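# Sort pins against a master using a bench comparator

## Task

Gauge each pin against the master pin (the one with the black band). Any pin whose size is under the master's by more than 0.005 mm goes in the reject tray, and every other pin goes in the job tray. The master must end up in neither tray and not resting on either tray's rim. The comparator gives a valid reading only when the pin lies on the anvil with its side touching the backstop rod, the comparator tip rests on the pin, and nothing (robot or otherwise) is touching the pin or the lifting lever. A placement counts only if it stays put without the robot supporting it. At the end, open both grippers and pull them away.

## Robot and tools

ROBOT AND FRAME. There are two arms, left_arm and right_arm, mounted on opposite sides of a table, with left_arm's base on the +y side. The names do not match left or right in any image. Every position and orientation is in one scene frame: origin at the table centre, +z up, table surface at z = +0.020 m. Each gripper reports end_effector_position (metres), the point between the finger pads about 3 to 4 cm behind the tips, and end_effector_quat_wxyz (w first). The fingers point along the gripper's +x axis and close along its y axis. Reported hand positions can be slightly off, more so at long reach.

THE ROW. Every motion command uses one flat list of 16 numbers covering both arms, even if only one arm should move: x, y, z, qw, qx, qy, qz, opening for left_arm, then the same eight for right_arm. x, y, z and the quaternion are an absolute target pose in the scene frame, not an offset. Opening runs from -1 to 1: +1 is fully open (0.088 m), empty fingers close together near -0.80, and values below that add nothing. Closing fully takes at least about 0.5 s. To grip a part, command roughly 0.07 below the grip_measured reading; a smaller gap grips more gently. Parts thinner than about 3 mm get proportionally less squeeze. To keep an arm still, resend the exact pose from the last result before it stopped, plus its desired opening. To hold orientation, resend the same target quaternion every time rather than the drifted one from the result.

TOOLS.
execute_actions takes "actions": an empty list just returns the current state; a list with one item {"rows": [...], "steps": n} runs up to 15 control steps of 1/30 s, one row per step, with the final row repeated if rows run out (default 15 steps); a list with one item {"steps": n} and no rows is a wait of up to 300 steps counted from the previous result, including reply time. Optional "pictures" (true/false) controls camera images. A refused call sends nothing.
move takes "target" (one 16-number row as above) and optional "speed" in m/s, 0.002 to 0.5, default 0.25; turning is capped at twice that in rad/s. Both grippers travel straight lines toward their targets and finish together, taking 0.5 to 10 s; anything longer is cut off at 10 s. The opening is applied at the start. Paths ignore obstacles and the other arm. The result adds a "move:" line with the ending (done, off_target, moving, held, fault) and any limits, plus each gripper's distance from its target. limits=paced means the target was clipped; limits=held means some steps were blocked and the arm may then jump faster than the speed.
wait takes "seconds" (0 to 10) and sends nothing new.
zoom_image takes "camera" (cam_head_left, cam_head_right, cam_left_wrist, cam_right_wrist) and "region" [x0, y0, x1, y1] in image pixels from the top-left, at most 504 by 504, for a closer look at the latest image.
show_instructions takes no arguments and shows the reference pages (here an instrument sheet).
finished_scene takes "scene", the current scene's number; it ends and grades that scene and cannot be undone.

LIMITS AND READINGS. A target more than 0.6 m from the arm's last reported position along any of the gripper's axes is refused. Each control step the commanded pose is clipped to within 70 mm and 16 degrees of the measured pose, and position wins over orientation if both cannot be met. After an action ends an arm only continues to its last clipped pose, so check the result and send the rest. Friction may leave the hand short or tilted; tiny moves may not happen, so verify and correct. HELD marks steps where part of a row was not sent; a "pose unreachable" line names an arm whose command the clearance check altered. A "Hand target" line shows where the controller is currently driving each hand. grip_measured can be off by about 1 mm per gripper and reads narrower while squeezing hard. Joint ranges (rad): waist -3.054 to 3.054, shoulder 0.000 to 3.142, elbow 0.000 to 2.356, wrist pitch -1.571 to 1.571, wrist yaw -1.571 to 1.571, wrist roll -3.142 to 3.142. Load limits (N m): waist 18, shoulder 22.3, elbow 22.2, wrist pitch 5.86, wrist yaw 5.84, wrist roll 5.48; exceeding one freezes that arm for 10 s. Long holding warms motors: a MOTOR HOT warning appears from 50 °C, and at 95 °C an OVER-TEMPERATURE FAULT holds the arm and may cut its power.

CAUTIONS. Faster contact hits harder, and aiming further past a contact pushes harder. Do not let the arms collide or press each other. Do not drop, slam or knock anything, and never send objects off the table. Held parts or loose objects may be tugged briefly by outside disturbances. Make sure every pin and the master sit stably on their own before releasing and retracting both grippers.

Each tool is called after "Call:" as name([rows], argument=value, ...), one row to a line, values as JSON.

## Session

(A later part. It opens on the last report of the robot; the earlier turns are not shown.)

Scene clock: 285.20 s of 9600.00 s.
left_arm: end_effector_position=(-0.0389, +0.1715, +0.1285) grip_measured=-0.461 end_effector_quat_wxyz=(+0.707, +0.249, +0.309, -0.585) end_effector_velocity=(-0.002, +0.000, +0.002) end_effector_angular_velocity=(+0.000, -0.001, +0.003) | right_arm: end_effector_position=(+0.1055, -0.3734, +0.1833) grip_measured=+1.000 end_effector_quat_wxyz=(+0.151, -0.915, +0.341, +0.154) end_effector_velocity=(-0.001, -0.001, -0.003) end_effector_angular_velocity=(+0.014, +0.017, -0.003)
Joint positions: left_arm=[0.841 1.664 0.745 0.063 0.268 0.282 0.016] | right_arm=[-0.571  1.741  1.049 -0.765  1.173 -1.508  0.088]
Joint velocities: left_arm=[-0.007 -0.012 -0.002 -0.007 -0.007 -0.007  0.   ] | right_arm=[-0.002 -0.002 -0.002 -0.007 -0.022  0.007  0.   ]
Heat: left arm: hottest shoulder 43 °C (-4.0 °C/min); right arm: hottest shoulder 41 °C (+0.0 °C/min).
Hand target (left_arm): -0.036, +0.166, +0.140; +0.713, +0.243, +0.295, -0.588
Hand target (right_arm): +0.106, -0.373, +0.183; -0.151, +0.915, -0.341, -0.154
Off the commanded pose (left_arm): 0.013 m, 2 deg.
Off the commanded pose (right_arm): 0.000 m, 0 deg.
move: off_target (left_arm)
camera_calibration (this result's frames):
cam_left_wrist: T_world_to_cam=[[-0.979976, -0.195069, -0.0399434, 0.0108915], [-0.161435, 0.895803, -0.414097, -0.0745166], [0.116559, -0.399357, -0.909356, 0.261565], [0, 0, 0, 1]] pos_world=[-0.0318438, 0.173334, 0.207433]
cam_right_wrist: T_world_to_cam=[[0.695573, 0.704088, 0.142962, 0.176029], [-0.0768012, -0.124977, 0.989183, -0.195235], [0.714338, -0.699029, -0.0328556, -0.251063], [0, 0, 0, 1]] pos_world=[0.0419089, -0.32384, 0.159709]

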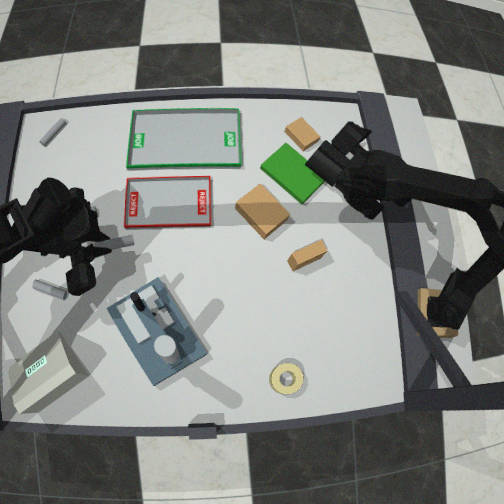

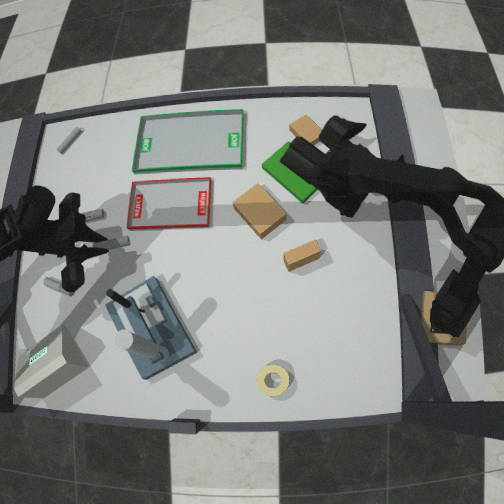

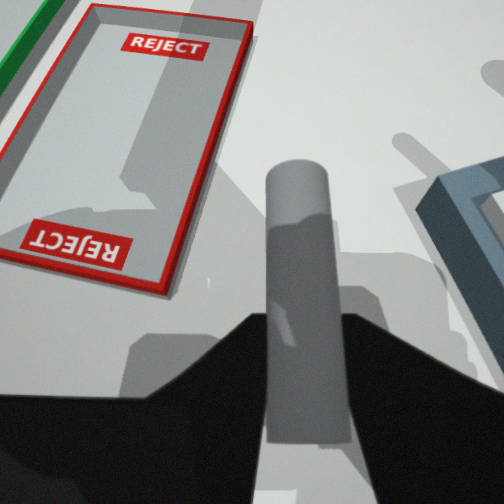

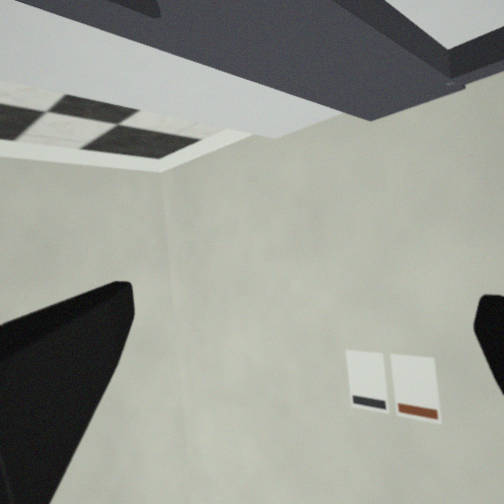

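Call:
move(target=[-0.040,0.165,0.145,0.2352,0.3701,0.0974,-0.8934,-0.53,0.1055,-0.3734,0.1833,0.151,-0.915,0.341,0.154,1.0], speed=0.3)

Call:
move(target=[-0.0892,0.1516,0.108,0.2352,0.3701,0.0974,-0.8934,-0.53,0.1055,-0.3734,0.1833,0.151,-0.915,0.341,0.154,1.0], speed=0.06)

Scene clock: 292.87 s of 9600.00 s.
left_arm: end_effector_position=(-0.0409, +0.1680, +0.1467) grip_measured=-0.461 end_effector_quat_wxyz=(+0.236, +0.373, +0.099, -0.892) end_effector_velocity=(-0.001, +0.001, -0.000) end_effector_angular_velocity=(+0.022, +0.009, +0.001) | right_arm: end_effector_position=(+0.1055, -0.3734, +0.1833) grip_measured=+1.000 end_effector_quat_wxyz=(+0.151, -0.915, +0.341, +0.154) end_effector_velocity=(-0.003, -0.001, -0.006) end_effector_angular_velocity=(+0.010, +0.040, +0.005)
Joint positions: left_arm=[ 1.     2.172  1.599 -1.209  0.755  1.874  0.016] | right_arm=[-0.571  1.741  1.049 -0.765  1.173 -1.508  0.088]
Joint velocities: left_arm=[-0.002  0.007  0.012 -0.022 -0.007 -0.007 -0.   ] | right_arm=[-0.002 -0.002 -0.007 -0.007 -0.037 -0.007  0.   ]
Heat: left arm: hottest shoulder 44 °C (-3.0 °C/min); right arm: hottest shoulder 41 °C (+0.0 °C/min).
Hand target (left_arm): -0.041, +0.165, +0.145; -0.233, -0.371, -0.097, +0.894
Hand target (right_arm): +0.106, -0.373, +0.183; -0.151, +0.915, -0.341, -0.154
Off the commanded pose (left_arm): 0.004 m, 0 deg.
Off the commanded pose (right_arm): 0.000 m, 0 deg.
After step 90, 2.03 s passed at rest.
move: done
camera_calibration (this result's frames):
cam_left_wrist: T_world_to_cam=[[-0.498992, 0.865212, -0.0491441, -0.148111], [0.790366, 0.431102, -0.435284, 0.0559082], [-0.355426, -0.256045, -0.898951, 0.232031], [0, 0, 0, 1]] pos_world=[-0.035624, 0.163455, 0.225642]
cam_right_wrist: T_world_to_cam=[[0.695573, 0.704088, 0.142962, 0.176029], [-0.0768012, -0.124977, 0.989183, -0.195235], [0.714338, -0.699029, -0.0328556, -0.251063], [0, 0, 0, 1]] pos_world=[0.0419089, -0.32384, 0.159709]

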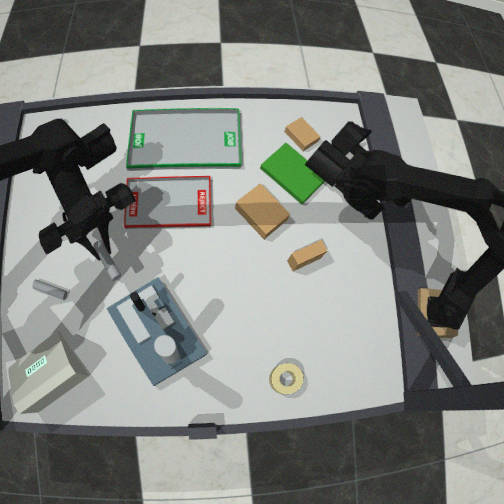

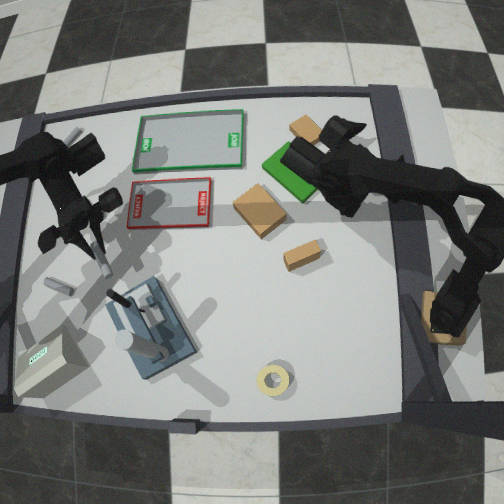

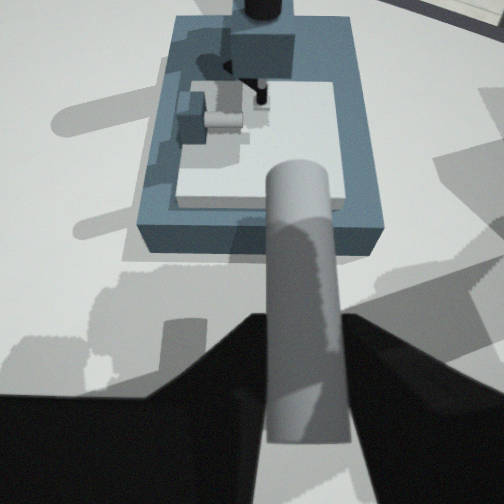

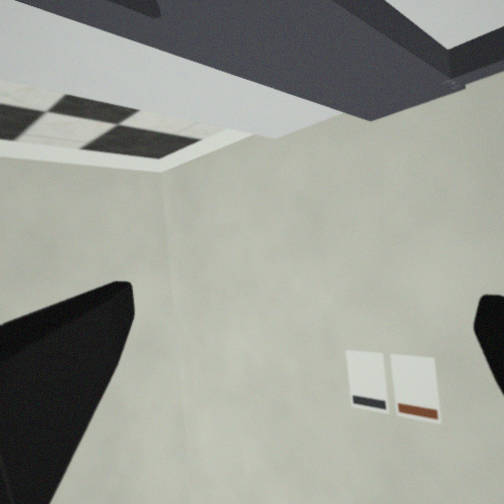

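Scene clock: 294.27 s of 9600.00 s.
left_arm: end_effector_position=(-0.0864, +0.1508, +0.1033) grip_measured=-0.461 end_effector_quat_wxyz=(+0.233, +0.373, +0.101, -0.893) end_effector_velocity=(+0.002, -0.003, +0.000) end_effector_angular_velocity=(-0.003, -0.015, +0.023) | right_arm: end_effector_position=(+0.1055, -0.3734, +0.1833) grip_measured=+1.000 end_effector_quat_wxyz=(+0.151, -0.915, +0.341, +0.154) end_effector_velocity=(+0.000, -0.000, -0.001) end_effector_angular_velocity=(-0.006, +0.013, +0.007)
Joint positions: left_arm=[ 0.879  2.166  1.405 -0.917  0.772  1.716  0.016] | right_arm=[-0.571  1.741  1.049 -0.765  1.173 -1.508  0.088]
Joint velocities: left_arm=[-0.002 -0.012 -0.012  0.037 -0.007 -0.037  0.   ] | right_arm=[-0.002 -0.002 -0.002  0.007 -0.007 -0.022  0.   ]
Heat: left arm: hottest shoulder 44 °C (-3.0 °C/min); right arm: hottest shoulder 41 °C (+0.0 °C/min).
Hand target (left_arm): -0.089, +0.151, +0.108; -0.236, -0.370, -0.097, +0.893
Hand target (right_arm): +0.106, -0.373, +0.183; -0.151, +0.915, -0.341, -0.154
Off the commanded pose (left_arm): 0.006 m, 1 deg.
Off the commanded pose (right_arm): 0.000 m, 0 deg.
move: done
camera_calibration (this result's frames):
cam_left_wrist: T_world_to_cam=[[-0.495207, 0.867678, -0.0436527, -0.158662], [0.791125, 0.429612, -0.43538, 0.0806893], [-0.359016, -0.250138, -0.899188, 0.171255], [0, 0, 0, 1]] pos_world=[-0.0809222, 0.14584, 0.182195]
cam_right_wrist: T_world_to_cam=[[0.695573, 0.704088, 0.142962, 0.176029], [-0.0768012, -0.124977, 0.989183, -0.195235], [0.714338, -0.699029, -0.0328556, -0.251063], [0, 0, 0, 1]] pos_world=[0.0419089, -0.32384, 0.159709]

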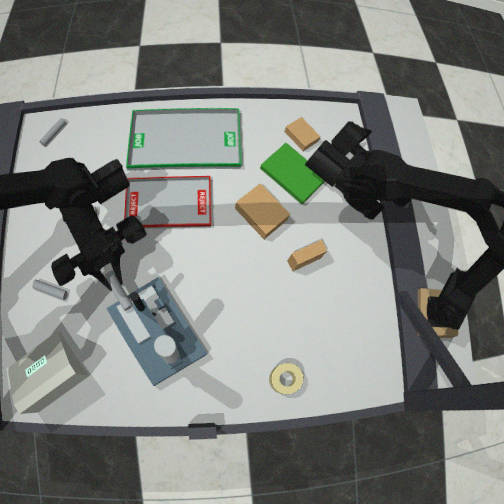

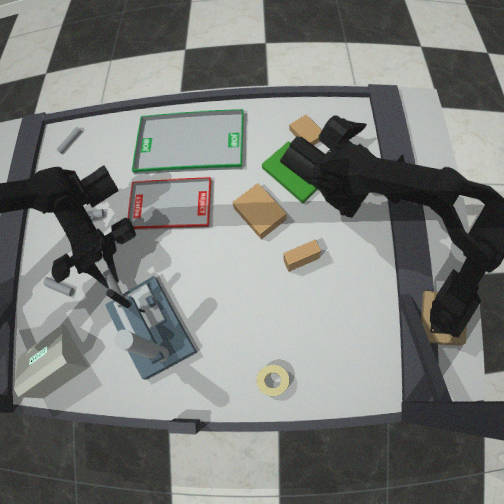

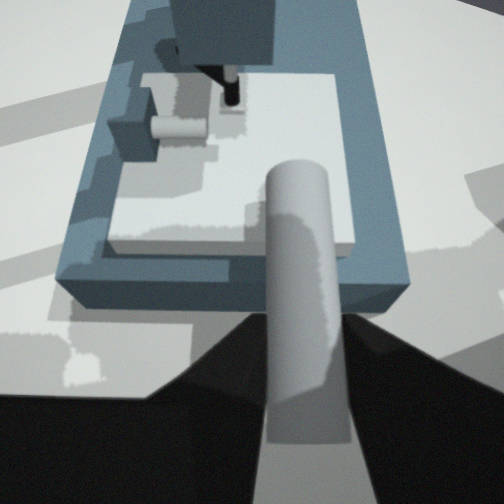

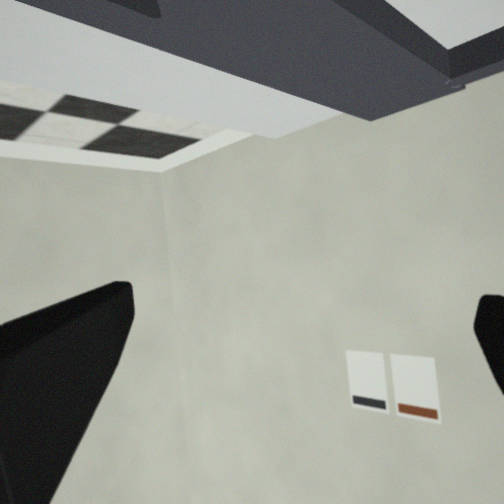

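Call:
move(target=[-0.127,0.1342,0.103,0.2352,0.3701,0.0974,-0.8934,-0.53,0.1055,-0.3734,0.1833,0.151,-0.915,0.341,0.154,1.0], speed=0.025)

Scene clock: 298.50 s of 9600.00 s.
left_arm: end_effector_position=(-0.1231, +0.1321, +0.1017) grip_measured=-0.461 end_effector_quat_wxyz=(+0.237, +0.372, +0.097, -0.892) end_effector_velocity=(-0.000, +0.004, -0.003) end_effector_angular_velocity=(+0.026, -0.011, +0.003) | right_arm: end_effector_position=(+0.1055, -0.3734, +0.1833) grip_measured=+1.000 end_effector_quat_wxyz=(+0.151, -0.915, +0.341, +0.154) end_effector_velocity=(-0.000, -0.003, -0.001) end_effector_angular_velocity=(-0.017, +0.023, +0.002)
Joint positions: left_arm=[ 0.772  2.127  1.331 -0.763  0.782  1.559  0.016] | right_arm=[-0.571  1.741  1.049 -0.765  1.173 -1.508  0.088]
Joint velocities: left_arm=[-0.002 -0.002 -0.007 -0.007 -0.022 -0.007  0.   ] | right_arm=[-0.007 -0.002 -0.002 -0.007 -0.007 -0.022  0.   ]
Heat: left arm: hottest shoulder 46 °C (+0.0 °C/min); right arm: hottest shoulder 41 °C (+0.0 °C/min).
Hand target (left_arm): -0.127, +0.134, +0.103; -0.235, -0.370, -0.097, +0.893
Hand target (right_arm): +0.106, -0.373, +0.183; -0.151, +0.915, -0.341, -0.154
Off the commanded pose (left_arm): 0.005 m, 0 deg.
Off the commanded pose (right_arm): 0.000 m, 0 deg.
move: done
camera_calibration (this result's frames):
cam_left_wrist: T_world_to_cam=[[-0.498824, 0.86508, -0.0530295, -0.159813], [0.789636, 0.428394, -0.439265, 0.117468], [-0.357281, -0.26099, -0.896791, 0.153298], [0, 0, 0, 1]] pos_world=[-0.117705, 0.127937, 0.180601]
cam_right_wrist: T_world_to_cam=[[0.695573, 0.704088, 0.142962, 0.176029], [-0.0768012, -0.124977, 0.989183, -0.195235], [0.714338, -0.699029, -0.0328556, -0.251063], [0, 0, 0, 1]] pos_world=[0.0419089, -0.32384, 0.159709]

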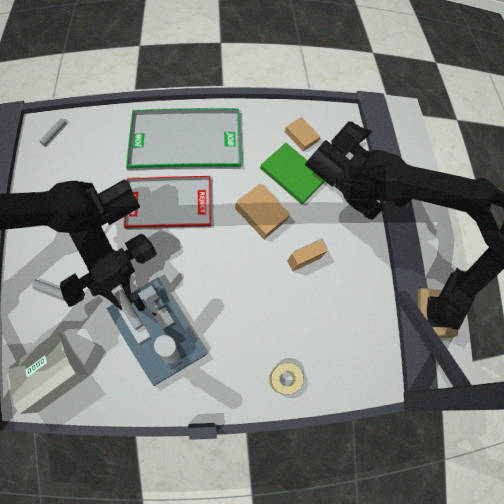

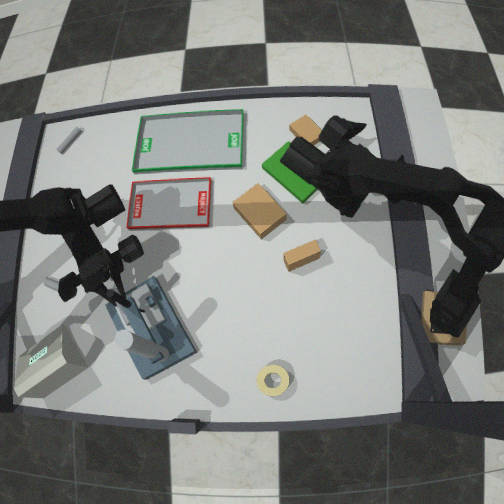

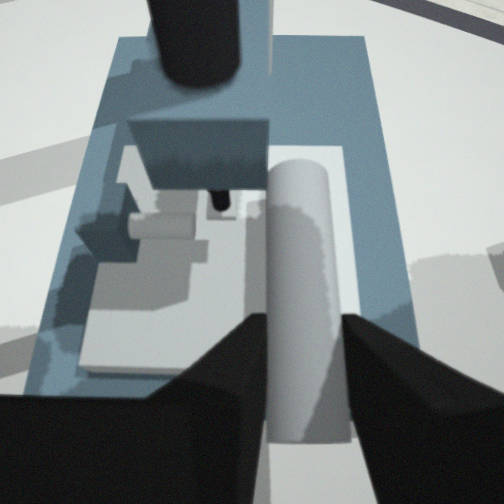

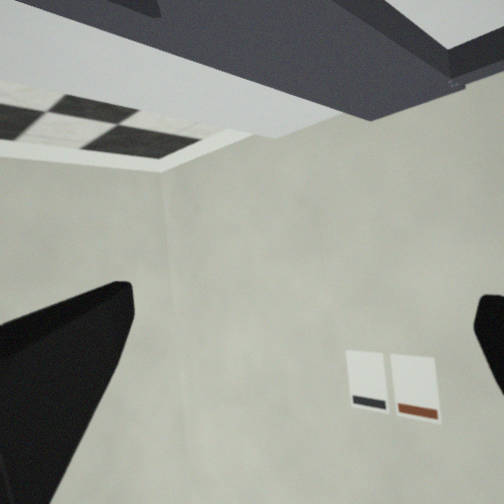

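Call:
move(target=[-0.1181,0.1242,0.091,0.2352,0.3701,0.0974,-0.8934,-0.53,0.1055,-0.3734,0.1833,0.151,-0.915,0.341,0.154,1.0], speed=0.012)

Scene clock: 304.67 s of 9600.00 s.
left_arm: end_effector_position=(-0.1205, +0.1244, +0.1006) grip_measured=-0.461 end_effector_quat_wxyz=(+0.238, +0.367, +0.091, -0.895) end_effector_velocity=(-0.001, -0.002, +0.000) end_effector_angular_velocity=(-0.005, +0.005, +0.003) | right_arm: end_effector_position=(+0.1055, -0.3734, +0.1833) grip_measured=+1.000 end_effector_quat_wxyz=(+0.151, -0.915, +0.341, +0.154) end_effector_velocity=(+0.000, -0.004, +0.001) end_effector_angular_velocity=(-0.016, +0.004, -0.005)
Joint positions: left_arm=[ 0.772  2.153  1.364 -0.762  0.795  1.56   0.016] | right_arm=[-0.571  1.741  1.049 -0.765  1.173 -1.508  0.088]
Joint velocities: left_arm=[-0.002  0.002  0.002  0.007  0.007 -0.007 -0.   ] | right_arm=[-0.007 -0.002 -0.002 -0.007  0.007 -0.007  0.   ]
Heat: left arm: hottest shoulder 47 °C (+1.0 °C/min); right arm: hottest shoulder 41 °C (+0.0 °C/min).
Hand target (left_arm): -0.118, +0.124, +0.091; -0.235, -0.370, -0.097, +0.893
Hand target (right_arm): +0.106, -0.373, +0.183; -0.151, +0.915, -0.341, -0.154
Off the commanded pose (left_arm): 0.010 m, 1 deg.
Off the commanded pose (right_arm): 0.000 m, 0 deg.
After step 90, 1.77 s passed at rest.
move: off_target (left_arm)
camera_calibration (this result's frames):
cam_left_wrist: T_world_to_cam=[[-0.498376, 0.86482, -0.060893, -0.15104], [0.786775, 0.421661, -0.450763, 0.119793], [-0.364153, -0.272559, -0.890564, 0.151277], [0, 0, 0, 1]] pos_world=[-0.114437, 0.121342, 0.179522]
cam_right_wrist: T_world_to_cam=[[0.695573, 0.704088, 0.142962, 0.176029], [-0.0768012, -0.124977, 0.989183, -0.195235], [0.714338, -0.699029, -0.0328556, -0.251063], [0, 0, 0, 1]] pos_world=[0.0419089, -0.32384, 0.159709]

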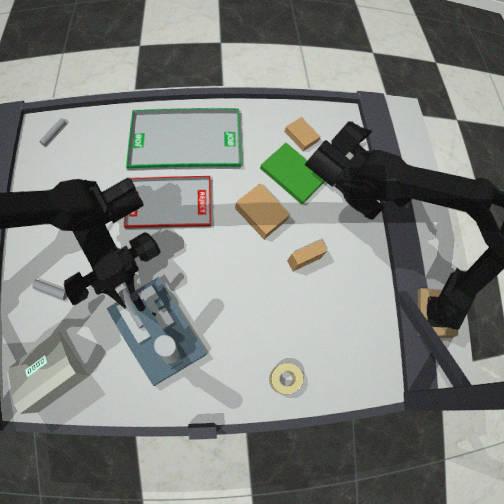

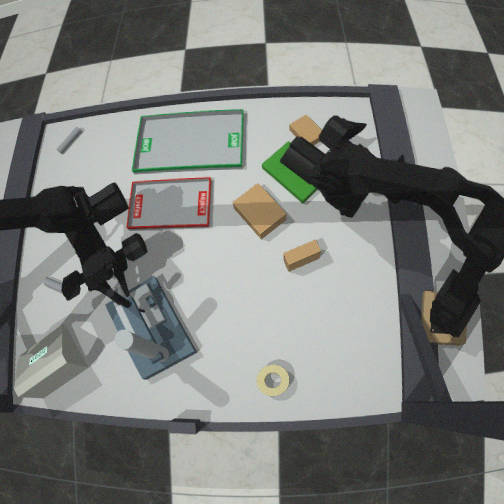

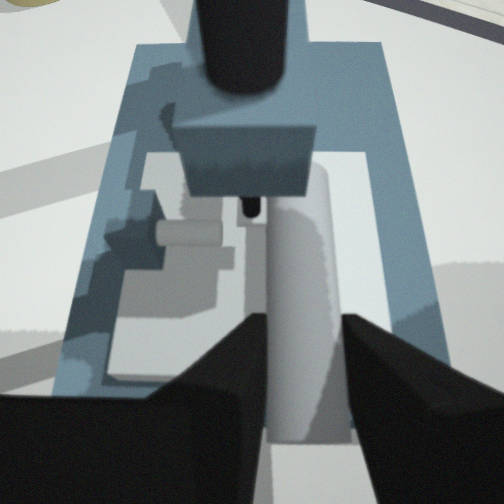

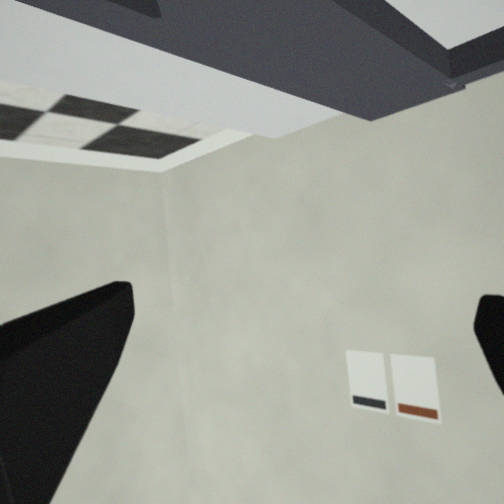

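Call:
move(target=[-0.1115,0.1106,0.092,0.2352,0.3701,0.0974,-0.8934,-0.53,0.1055,-0.3734,0.1833,0.151,-0.915,0.341,0.154,1.0], speed=0.008)

Scene clock: 309.47 s of 9600.00 s.
left_arm: end_effector_position=(-0.1139, +0.1126, +0.1014) grip_measured=-0.461 end_effector_quat_wxyz=(+0.237, +0.366, +0.093, -0.895) end_effector_velocity=(+0.002, +0.003, -0.002) end_effector_angular_velocity=(+0.031, -0.008, +0.018) | right_arm: end_effector_position=(+0.1055, -0.3734, +0.1833) grip_measured=+1.000 end_effector_quat_wxyz=(+0.151, -0.915, +0.341, +0.154) end_effector_velocity=(-0.002, -0.001, -0.002) end_effector_angular_velocity=(+0.018, +0.014, -0.003)
Joint positions: left_arm=[ 0.772  2.199  1.444 -0.802  0.796  1.56   0.016] | right_arm=[-0.571  1.741  1.049 -0.765  1.173 -1.508  0.088]
Joint velocities: left_arm=[ 0.002 -0.002 -0.002 -0.007 -0.022 -0.022 -0.   ] | right_arm=[-0.002 -0.007 -0.002 -0.007 -0.022  0.007  0.   ]
Heat: left arm: hottest shoulder 47 °C (+2.0 °C/min); right arm: hottest shoulder 41 °C (+0.0 °C/min).
Hand target (left_arm): -0.112, +0.111, +0.092; -0.235, -0.370, -0.097, +0.893
Hand target (right_arm): +0.106, -0.373, +0.183; -0.151, +0.915, -0.341, -0.154
Off the commanded pose (left_arm): 0.010 m, 1 deg.
Off the commanded pose (right_arm): 0.000 m, 0 deg.
move: off_target (left_arm)
camera_calibration (this result's frames):
cam_left_wrist: T_world_to_cam=[[-0.498531, 0.865065, -0.0559375, -0.138077], [0.785538, 0.423526, -0.451173, 0.119695], [-0.366603, -0.268864, -0.890682, 0.150504], [0, 0, 0, 1]] pos_world=[-0.107685, 0.109217, 0.180331]
cam_right_wrist: T_world_to_cam=[[0.695573, 0.704088, 0.142962, 0.176029], [-0.0768012, -0.124977, 0.989183, -0.195235], [0.714338, -0.699029, -0.0328556, -0.251063], [0, 0, 0, 1]] pos_world=[0.0419089, -0.32384, 0.159709]

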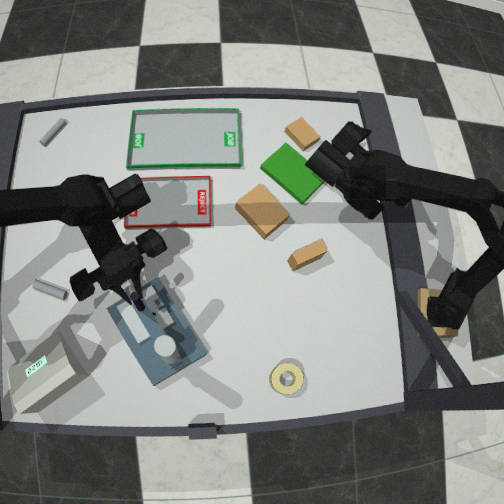

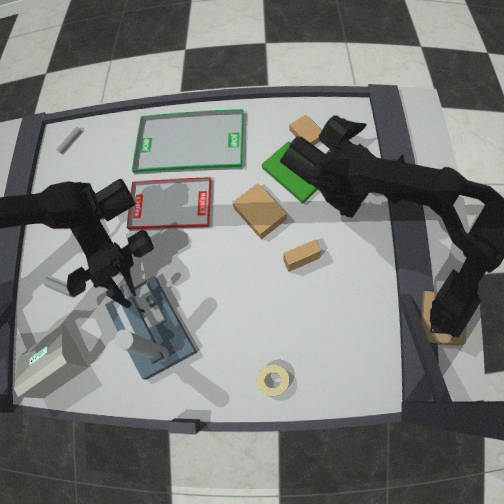

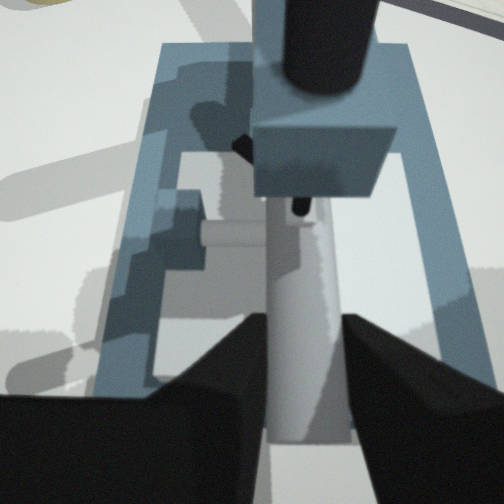

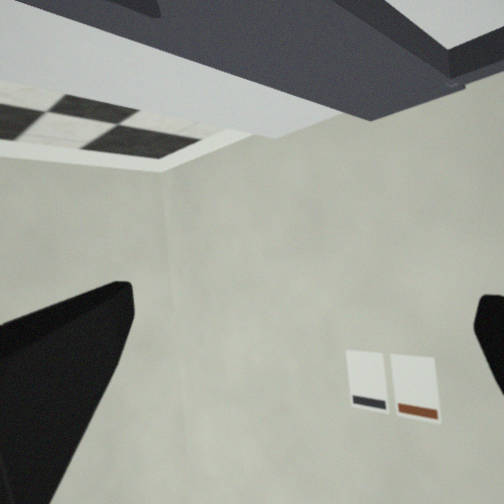

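Call:
move(target=[-0.1125,0.1115,0.095,0.2352,0.3701,0.0974,-0.8934,-0.23,0.1055,-0.3734,0.1833,0.151,-0.915,0.341,0.154,1.0], speed=0.008)

Call:
zoom_image(camera="cam_head_left", region=[8, 336, 68, 396])

Call:
zoom_image(camera="cam_left_wrist", region=[190, 170, 390, 370])

Scene clock: 313.03 s of 9600.00 s.
left_arm: end_effector_position=(-0.1132, +0.1126, +0.1004) grip_measured=-0.232 end_effector_quat_wxyz=(+0.237, +0.370, +0.093, -0.893) end_effector_velocity=(+0.001, -0.002, +0.001) end_effector_angular_velocity=(+0.006, -0.005, +0.013) | right_arm: end_effector_position=(+0.1055, -0.3734, +0.1833) grip_measured=+1.000 end_effector_quat_wxyz=(+0.151, -0.915, +0.341, +0.154) end_effector_velocity=(-0.002, -0.004, +0.001) end_effector_angular_velocity=(-0.037, +0.022, +0.005)
Joint positions: left_arm=[ 0.772  2.199  1.444 -0.8    0.788  1.56   0.028] | right_arm=[-0.571  1.741  1.049 -0.765  1.173 -1.508  0.088]
Joint velocities: left_arm=[-0.002 -0.002  0.002  0.007 -0.007 -0.022 -0.   ] | right_arm=[-0.002 -0.002 -0.002 -0.022  0.007 -0.022  0.   ]
Heat: left arm: hottest shoulder 46 °C (+2.0 °C/min); right arm: hottest shoulder 41 °C (+0.0 °C/min).
Hand target (left_arm): -0.113, +0.112, +0.095; -0.235, -0.370, -0.097, +0.893
Hand target (right_arm): +0.106, -0.373, +0.183; -0.151, +0.915, -0.341, -0.154
Off the commanded pose (left_arm): 0.006 m, 1 deg.
Off the commanded pose (right_arm): 0.000 m, 0 deg.
move: done
camera_calibration (this result's frames):
cam_left_wrist: T_world_to_cam=[[-0.497867, 0.865315, -0.0579471, -0.137459], [0.78905, 0.424232, -0.444327, 0.118278], [-0.3599, -0.266939, -0.893989, 0.150747], [0, 0, 0, 1]] pos_world=[-0.10751, 0.109008, 0.179355]
cam_right_wrist: T_world_to_cam=[[0.695573, 0.704088, 0.142962, 0.176029], [-0.0768012, -0.124977, 0.989183, -0.195235], [0.714338, -0.699029, -0.0328556, -0.251063], [0, 0, 0, 1]] pos_world=[0.0419089, -0.32384, 0.159709]

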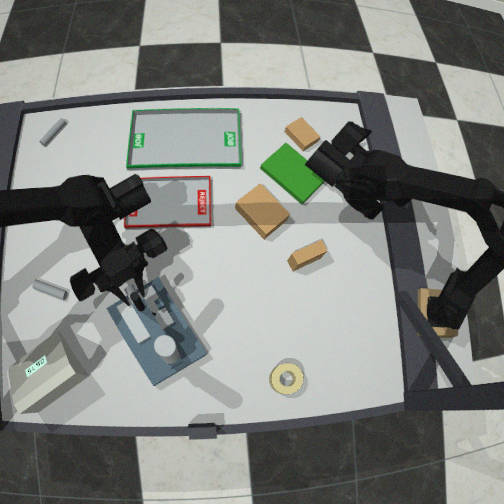

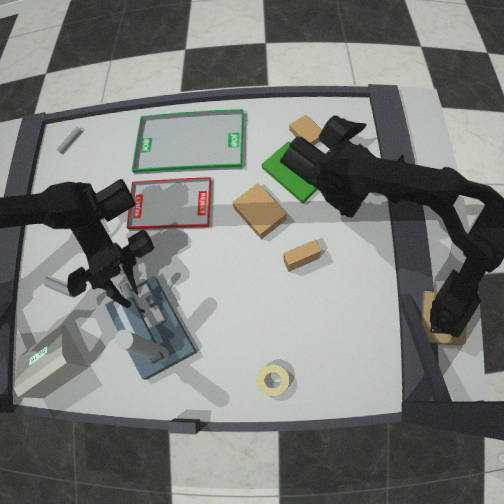

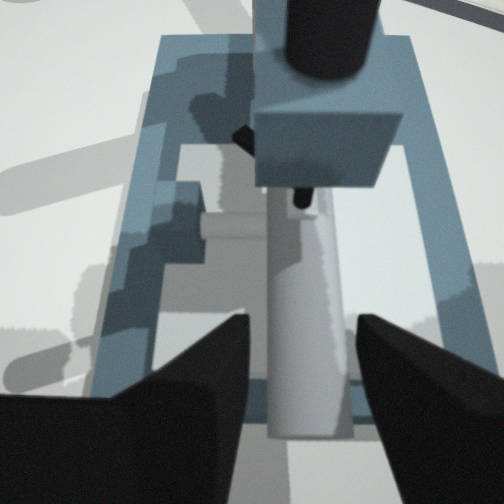

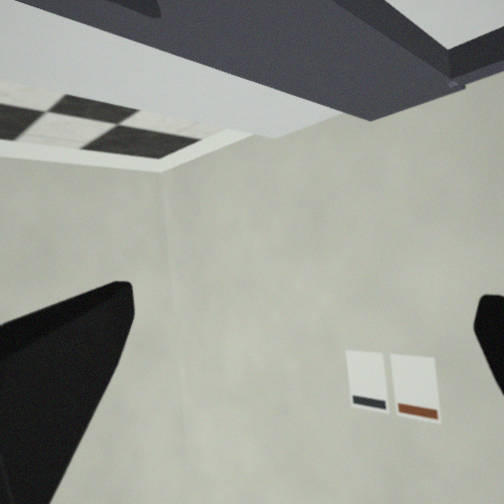

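Region (8, 336, 68, 396) of cam_head_left's 504x504 image, scaled by 8.400, with more detail than that image has.

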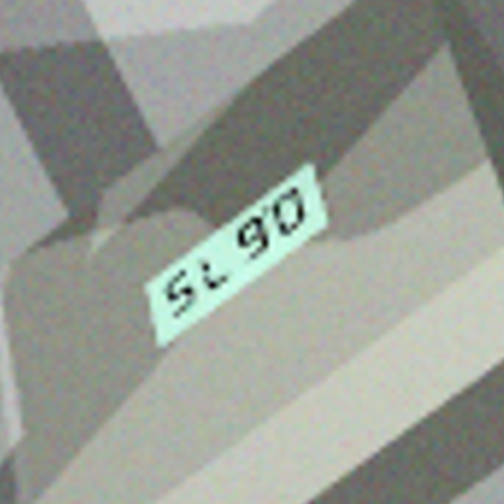

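Region (190, 170, 390, 370) of cam_left_wrist's 504x504 image, scaled by 2.520, with more detail than that image has.

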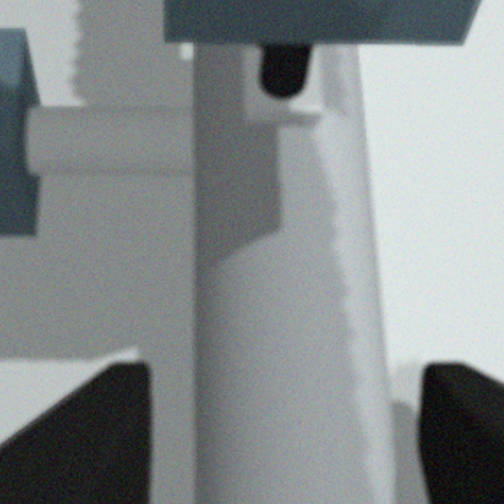

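Call:
execute_actions(actions=[])

Call:
zoom_image(camera="cam_head_left", region=[20, 348, 56, 384])

Scene clock: 314.87 s of 9600.00 s.
left_arm: end_effector_position=(-0.1132, +0.1126, +0.1003) grip_measured=-0.232 end_effector_quat_wxyz=(+0.237, +0.370, +0.094, -0.893) end_effector_velocity=(-0.003, +0.005, -0.002) end_effector_angular_velocity=(+0.032, +0.009, +0.003) | right_arm: end_effector_position=(+0.1055, -0.3734, +0.1833) grip_measured=+1.000 end_effector_quat_wxyz=(+0.151, -0.915, +0.341, +0.154) end_effector_velocity=(-0.000, -0.001, +0.000) end_effector_angular_velocity=(-0.002, +0.011, +0.001)
Joint positions: left_arm=[ 0.772  2.2    1.444 -0.8    0.788  1.56   0.028] | right_arm=[-0.571  1.741  1.049 -0.765  1.173 -1.508  0.088]
Joint velocities: left_arm=[-0.002 -0.002 -0.007 -0.022 -0.007 -0.007 -0.   ] | right_arm=[-0.002 -0.002  0.002 -0.007 -0.007 -0.007  0.   ]
Heat: left arm: hottest shoulder 46 °C (+2.0 °C/min); right arm: hottest shoulder 41 °C (+0.0 °C/min).
Hand target (left_arm): -0.113, +0.112, +0.095; -0.235, -0.370, -0.097, +0.893
Hand target (right_arm): +0.106, -0.373, +0.183; -0.151, +0.915, -0.341, -0.154
Off the commanded pose (left_arm): 0.005 m, 0 deg.
Off the commanded pose (right_arm): 0.000 m, 0 deg.
Steps of this call (steps 1 to 55: nothing new was sent). Readings (end_effector_position):
1: left_arm (-0.1132, +0.1126, +0.1004) | right_arm (+0.1055, -0.3734, +0.1833)
2: left_arm (-0.1132, +0.1126, +0.1004) | right_arm (+0.1055, -0.3734, +0.1833)
4: left_arm (-0.1132, +0.1126, +0.1004) | right_arm (+0.1055, -0.3734, +0.1833)
8: left_arm (-0.1132, +0.1126, +0.1003) | right_arm (+0.1055, -0.3734, +0.1833)
55: the state above
camera_calibration (this result's frames):
cam_left_wrist: T_world_to_cam=[[-0.497878, 0.865335, -0.0575663, -0.137541], [0.788968, 0.42438, -0.444332, 0.118189], [-0.360066, -0.266641, -0.894011, 0.15057], [0, 0, 0, 1]] pos_world=[-0.107511, 0.10901, 0.179208]
cam_right_wrist: T_world_to_cam=[[0.695573, 0.704088, 0.142962, 0.176029], [-0.0768012, -0.124977, 0.989183, -0.195235], [0.714338, -0.699029, -0.0328556, -0.251063], [0, 0, 0, 1]] pos_world=[0.0419089, -0.32384, 0.159709]

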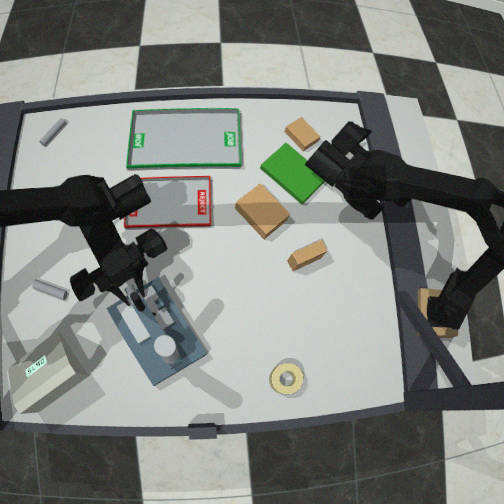

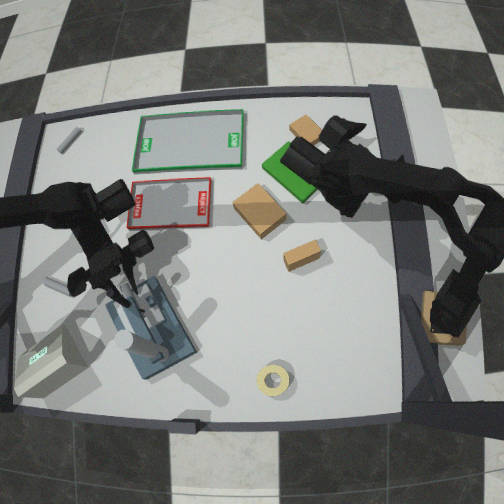

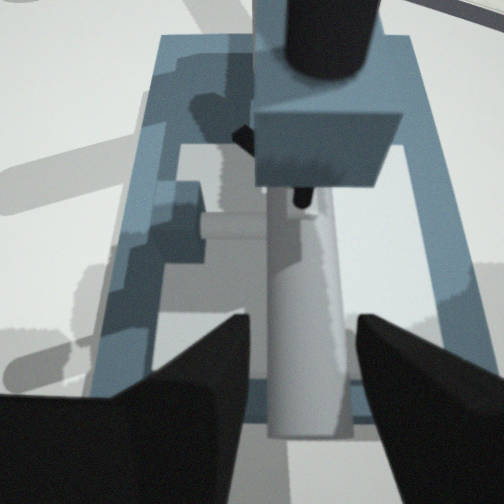

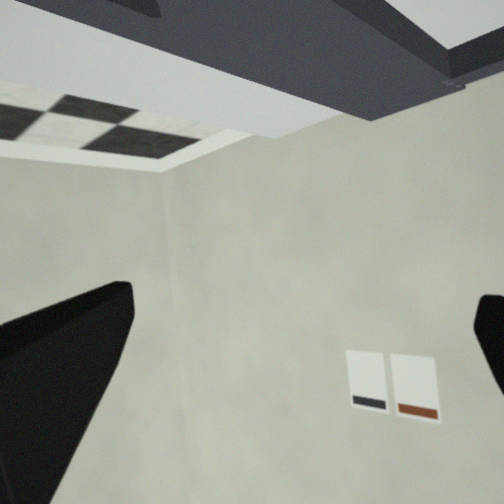

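Region (20, 348, 56, 384) of cam_head_left's 504x504 image, scaled by 14.000, with more detail than that image has.

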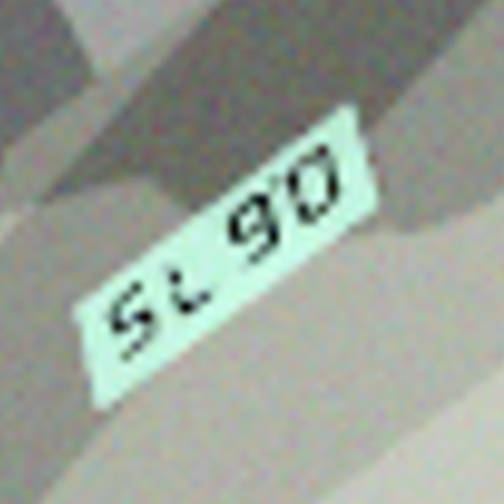

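Pin B = 0.675 → JOB. Regrip.

Call:
execute_actions([
  {"rows": [[-0.1125,0.1115,0.095,0.2352,0.3701,0.0974,-0.8934,-0.28,0.1055,-0.3734,0.1833,0.151,-0.915,0.341,0.154,1.0],[-0.1125,0.1115,0.095,0.2352,0.3701,0.0974,-0.8934,-0.32,0.1055,-0.3734,0.1833,0.151,-0.915,0.341,0.154,1.0],[-0.1125,0.1115,0.095,0.2352,0.3701,0.0974,-0.8934,-0.35,0.1055,-0.3734,0.1833,0.151,-0.915,0.341,0.154,1.0],[-0.1125,0.1115,0.095,0.2352,0.3701,0.0974,-0.8934,-0.38,0.1055,-0.3734,0.1833,0.151,-0.915,0.341,0.154,1.0],[-0.1125,0.1115,0.095,0.2352,0.3701,0.0974,-0.8934,-0.40,0.1055,-0.3734,0.1833,0.151,-0.915,0.341,0.154,1.0],[-0.1125,0.1115,0.095,0.2352,0.3701,0.0974,-0.8934,-0.42,0.1055,-0.3734,0.1833,0.151,-0.915,0.341,0.154,1.0],[-0.1125,0.1115,0.095,0.2352,0.3701,0.0974,-0.8934,-0.44,0.1055,-0.3734,0.1833,0.151,-0.915,0.341,0.154,1.0],[-0.1125,0.1115,0.095,0.2352,0.3701,0.0974,-0.8934,-0.46,0.1055,-0.3734,0.1833,0.151,-0.915,0.341,0.154,1.0],[-0.1125,0.1115,0.095,0.2352,0.3701,0.0974,-0.8934,-0.48,0.1055,-0.3734,0.1833,0.151,-0.915,0.341,0.154,1.0],[-0.1125,0.1115,0.095,0.2352,0.3701,0.0974,-0.8934,-0.50,0.1055,-0.3734,0.1833,0.151,-0.915,0.341,0.154,1.0],[-0.1125,0.1115,0.095,0.2352,0.3701,0.0974,-0.8934,-0.53,0.1055,-0.3734,0.1833,0.151,-0.915,0.341,0.154,1.0]], "steps": 15},
], pictures=false)

Call:
move(target=[-0.0858,0.1336,0.104,0.2352,0.3701,0.0974,-0.8934,-0.53,0.1055,-0.3734,0.1833,0.151,-0.915,0.341,0.154,1.0], speed=0.02)

Scene clock: 323.07 s of 9600.00 s.
left_arm: end_effector_position=(-0.1131, +0.1127, +0.1001) grip_measured=-0.461 end_effector_quat_wxyz=(+0.237, +0.370, +0.094, -0.893) end_effector_velocity=(-0.004, +0.003, +0.001) end_effector_angular_velocity=(+0.011, +0.015, -0.008) | right_arm: end_effector_position=(+0.1055, -0.3734, +0.1833) grip_measured=+1.000 end_effector_quat_wxyz=(+0.151, -0.915, +0.341, +0.154) end_effector_velocity=(+0.000, -0.000, -0.001) end_effector_angular_velocity=(+0.005, +0.005, +0.001)
Joint positions: left_arm=[ 0.772  2.2    1.444 -0.8    0.787  1.56   0.016] | right_arm=[-0.571  1.741  1.049 -0.765  1.173 -1.508  0.088]
Joint velocities: left_arm=[-0.002 -0.002 -0.002 -0.022  0.007  0.007 -0.   ] | right_arm=[-0.002 -0.002 -0.002  0.007 -0.007 -0.007  0.   ]
Heat: left arm: hottest shoulder 46 °C (+3.0 °C/min); right arm: hottest shoulder 41 °C (+0.0 °C/min).
Hand target (left_arm): -0.113, +0.112, +0.095; -0.235, -0.370, -0.097, +0.893
Hand target (right_arm): +0.106, -0.373, +0.183; -0.151, +0.915, -0.341, -0.154
Off the commanded pose (left_arm): 0.005 m, 0 deg.
Off the commanded pose (right_arm): 0.000 m, 0 deg.
Steps of this call (steps 1 to 90: nothing new was sent; then 4.70 s passed at rest; steps 91 to 105: all 15 steps of this action). Readings (end_effector_position):
91: left_arm (-0.1132, +0.1126, +0.1003) | right_arm (+0.1055, -0.3734, +0.1833)
92: left_arm (-0.1131, +0.1126, +0.1002) | right_arm (+0.1055, -0.3734, +0.1833)
94: left_arm (-0.1131, +0.1126, +0.1002) | right_arm (+0.1055, -0.3734, +0.1833)
98: left_arm (-0.1131, +0.1126, +0.1002) | right_arm (+0.1055, -0.3734, +0.1833)
105: the state above

Scene clock: 325.30 s of 9600.00 s.
left_arm: end_effector_position=(-0.0882, +0.1362, +0.1024) grip_measured=-0.461 end_effector_quat_wxyz=(+0.234, +0.371, +0.102, -0.893) end_effector_velocity=(-0.003, +0.004, -0.002) end_effector_angular_velocity=(+0.044, +0.002, +0.006) | right_arm: end_effector_position=(+0.1055, -0.3734, +0.1833) grip_measured=+1.000 end_effector_quat_wxyz=(+0.151, -0.915, +0.341, +0.154) end_effector_velocity=(-0.002, -0.005, -0.002) end_effector_angular_velocity=(-0.021, +0.027, -0.004)
Joint positions: left_arm=[ 0.855  2.2    1.457 -0.912  0.778  1.679  0.016] | right_arm=[-0.571  1.741  1.049 -0.765  1.173 -1.508  0.088]
Joint velocities: left_arm=[-0.007 -0.002 -0.002 -0.022 -0.022 -0.022 -0.   ] | right_arm=[-0.007 -0.002 -0.007 -0.022 -0.007 -0.007  0.   ]
Heat: left arm: hottest shoulder 47 °C (+4.0 °C/min); right arm: hottest shoulder 41 °C (+0.0 °C/min).
Hand target (left_arm): -0.086, +0.134, +0.104; -0.235, -0.370, -0.097, +0.893
Hand target (right_arm): +0.106, -0.373, +0.183; -0.151, +0.915, -0.341, -0.154
Off the commanded pose (left_arm): 0.004 m, 1 deg.
Off the commanded pose (right_arm): 0.000 m, 0 deg.
move: done
camera_calibration (this result's frames):
cam_left_wrist: T_world_to_cam=[[-0.497469, 0.866517, -0.0408992, -0.147253], [0.78834, 0.431906, -0.438152, 0.0876774], [-0.362002, -0.25021, -0.89797, 0.1658], [0, 0, 0, 1]] pos_world=[-0.0823533, 0.131214, 0.181277]
cam_right_wrist: T_world_to_cam=[[0.695573, 0.704088, 0.142962, 0.176029], [-0.0768012, -0.124977, 0.989183, -0.195235], [0.714338, -0.699029, -0.0328556, -0.251063], [0, 0, 0, 1]] pos_world=[0.0419089, -0.32384, 0.159709]

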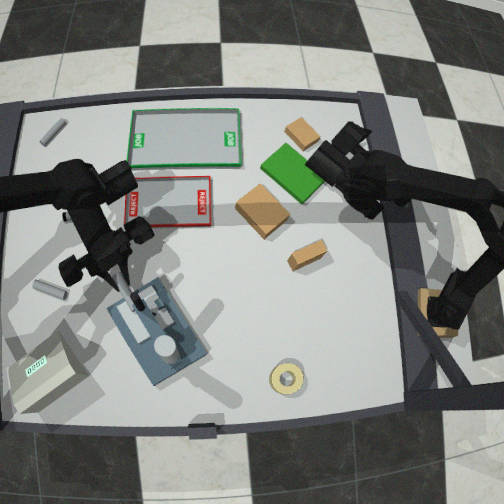

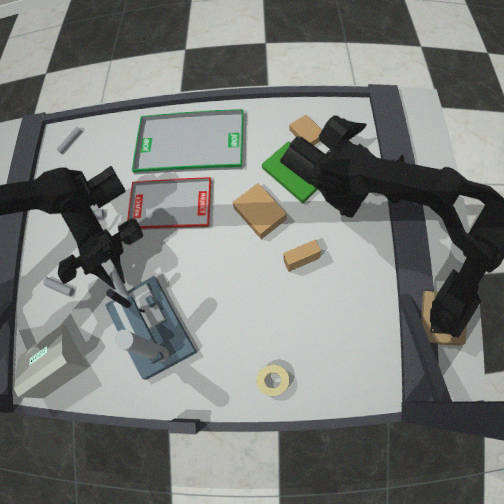

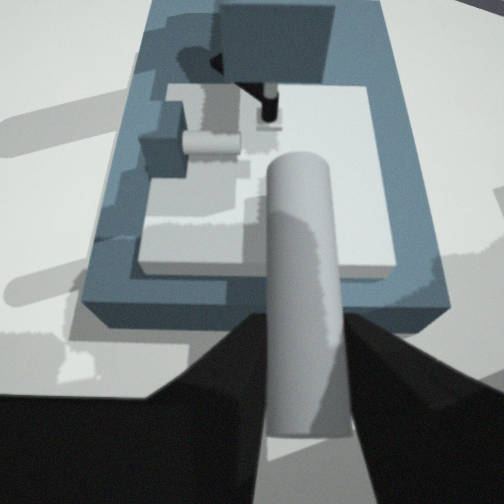

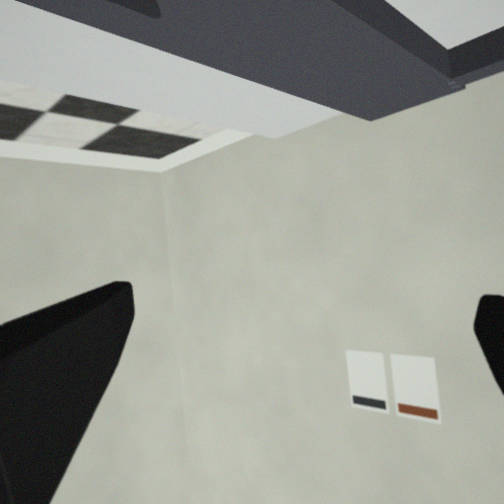

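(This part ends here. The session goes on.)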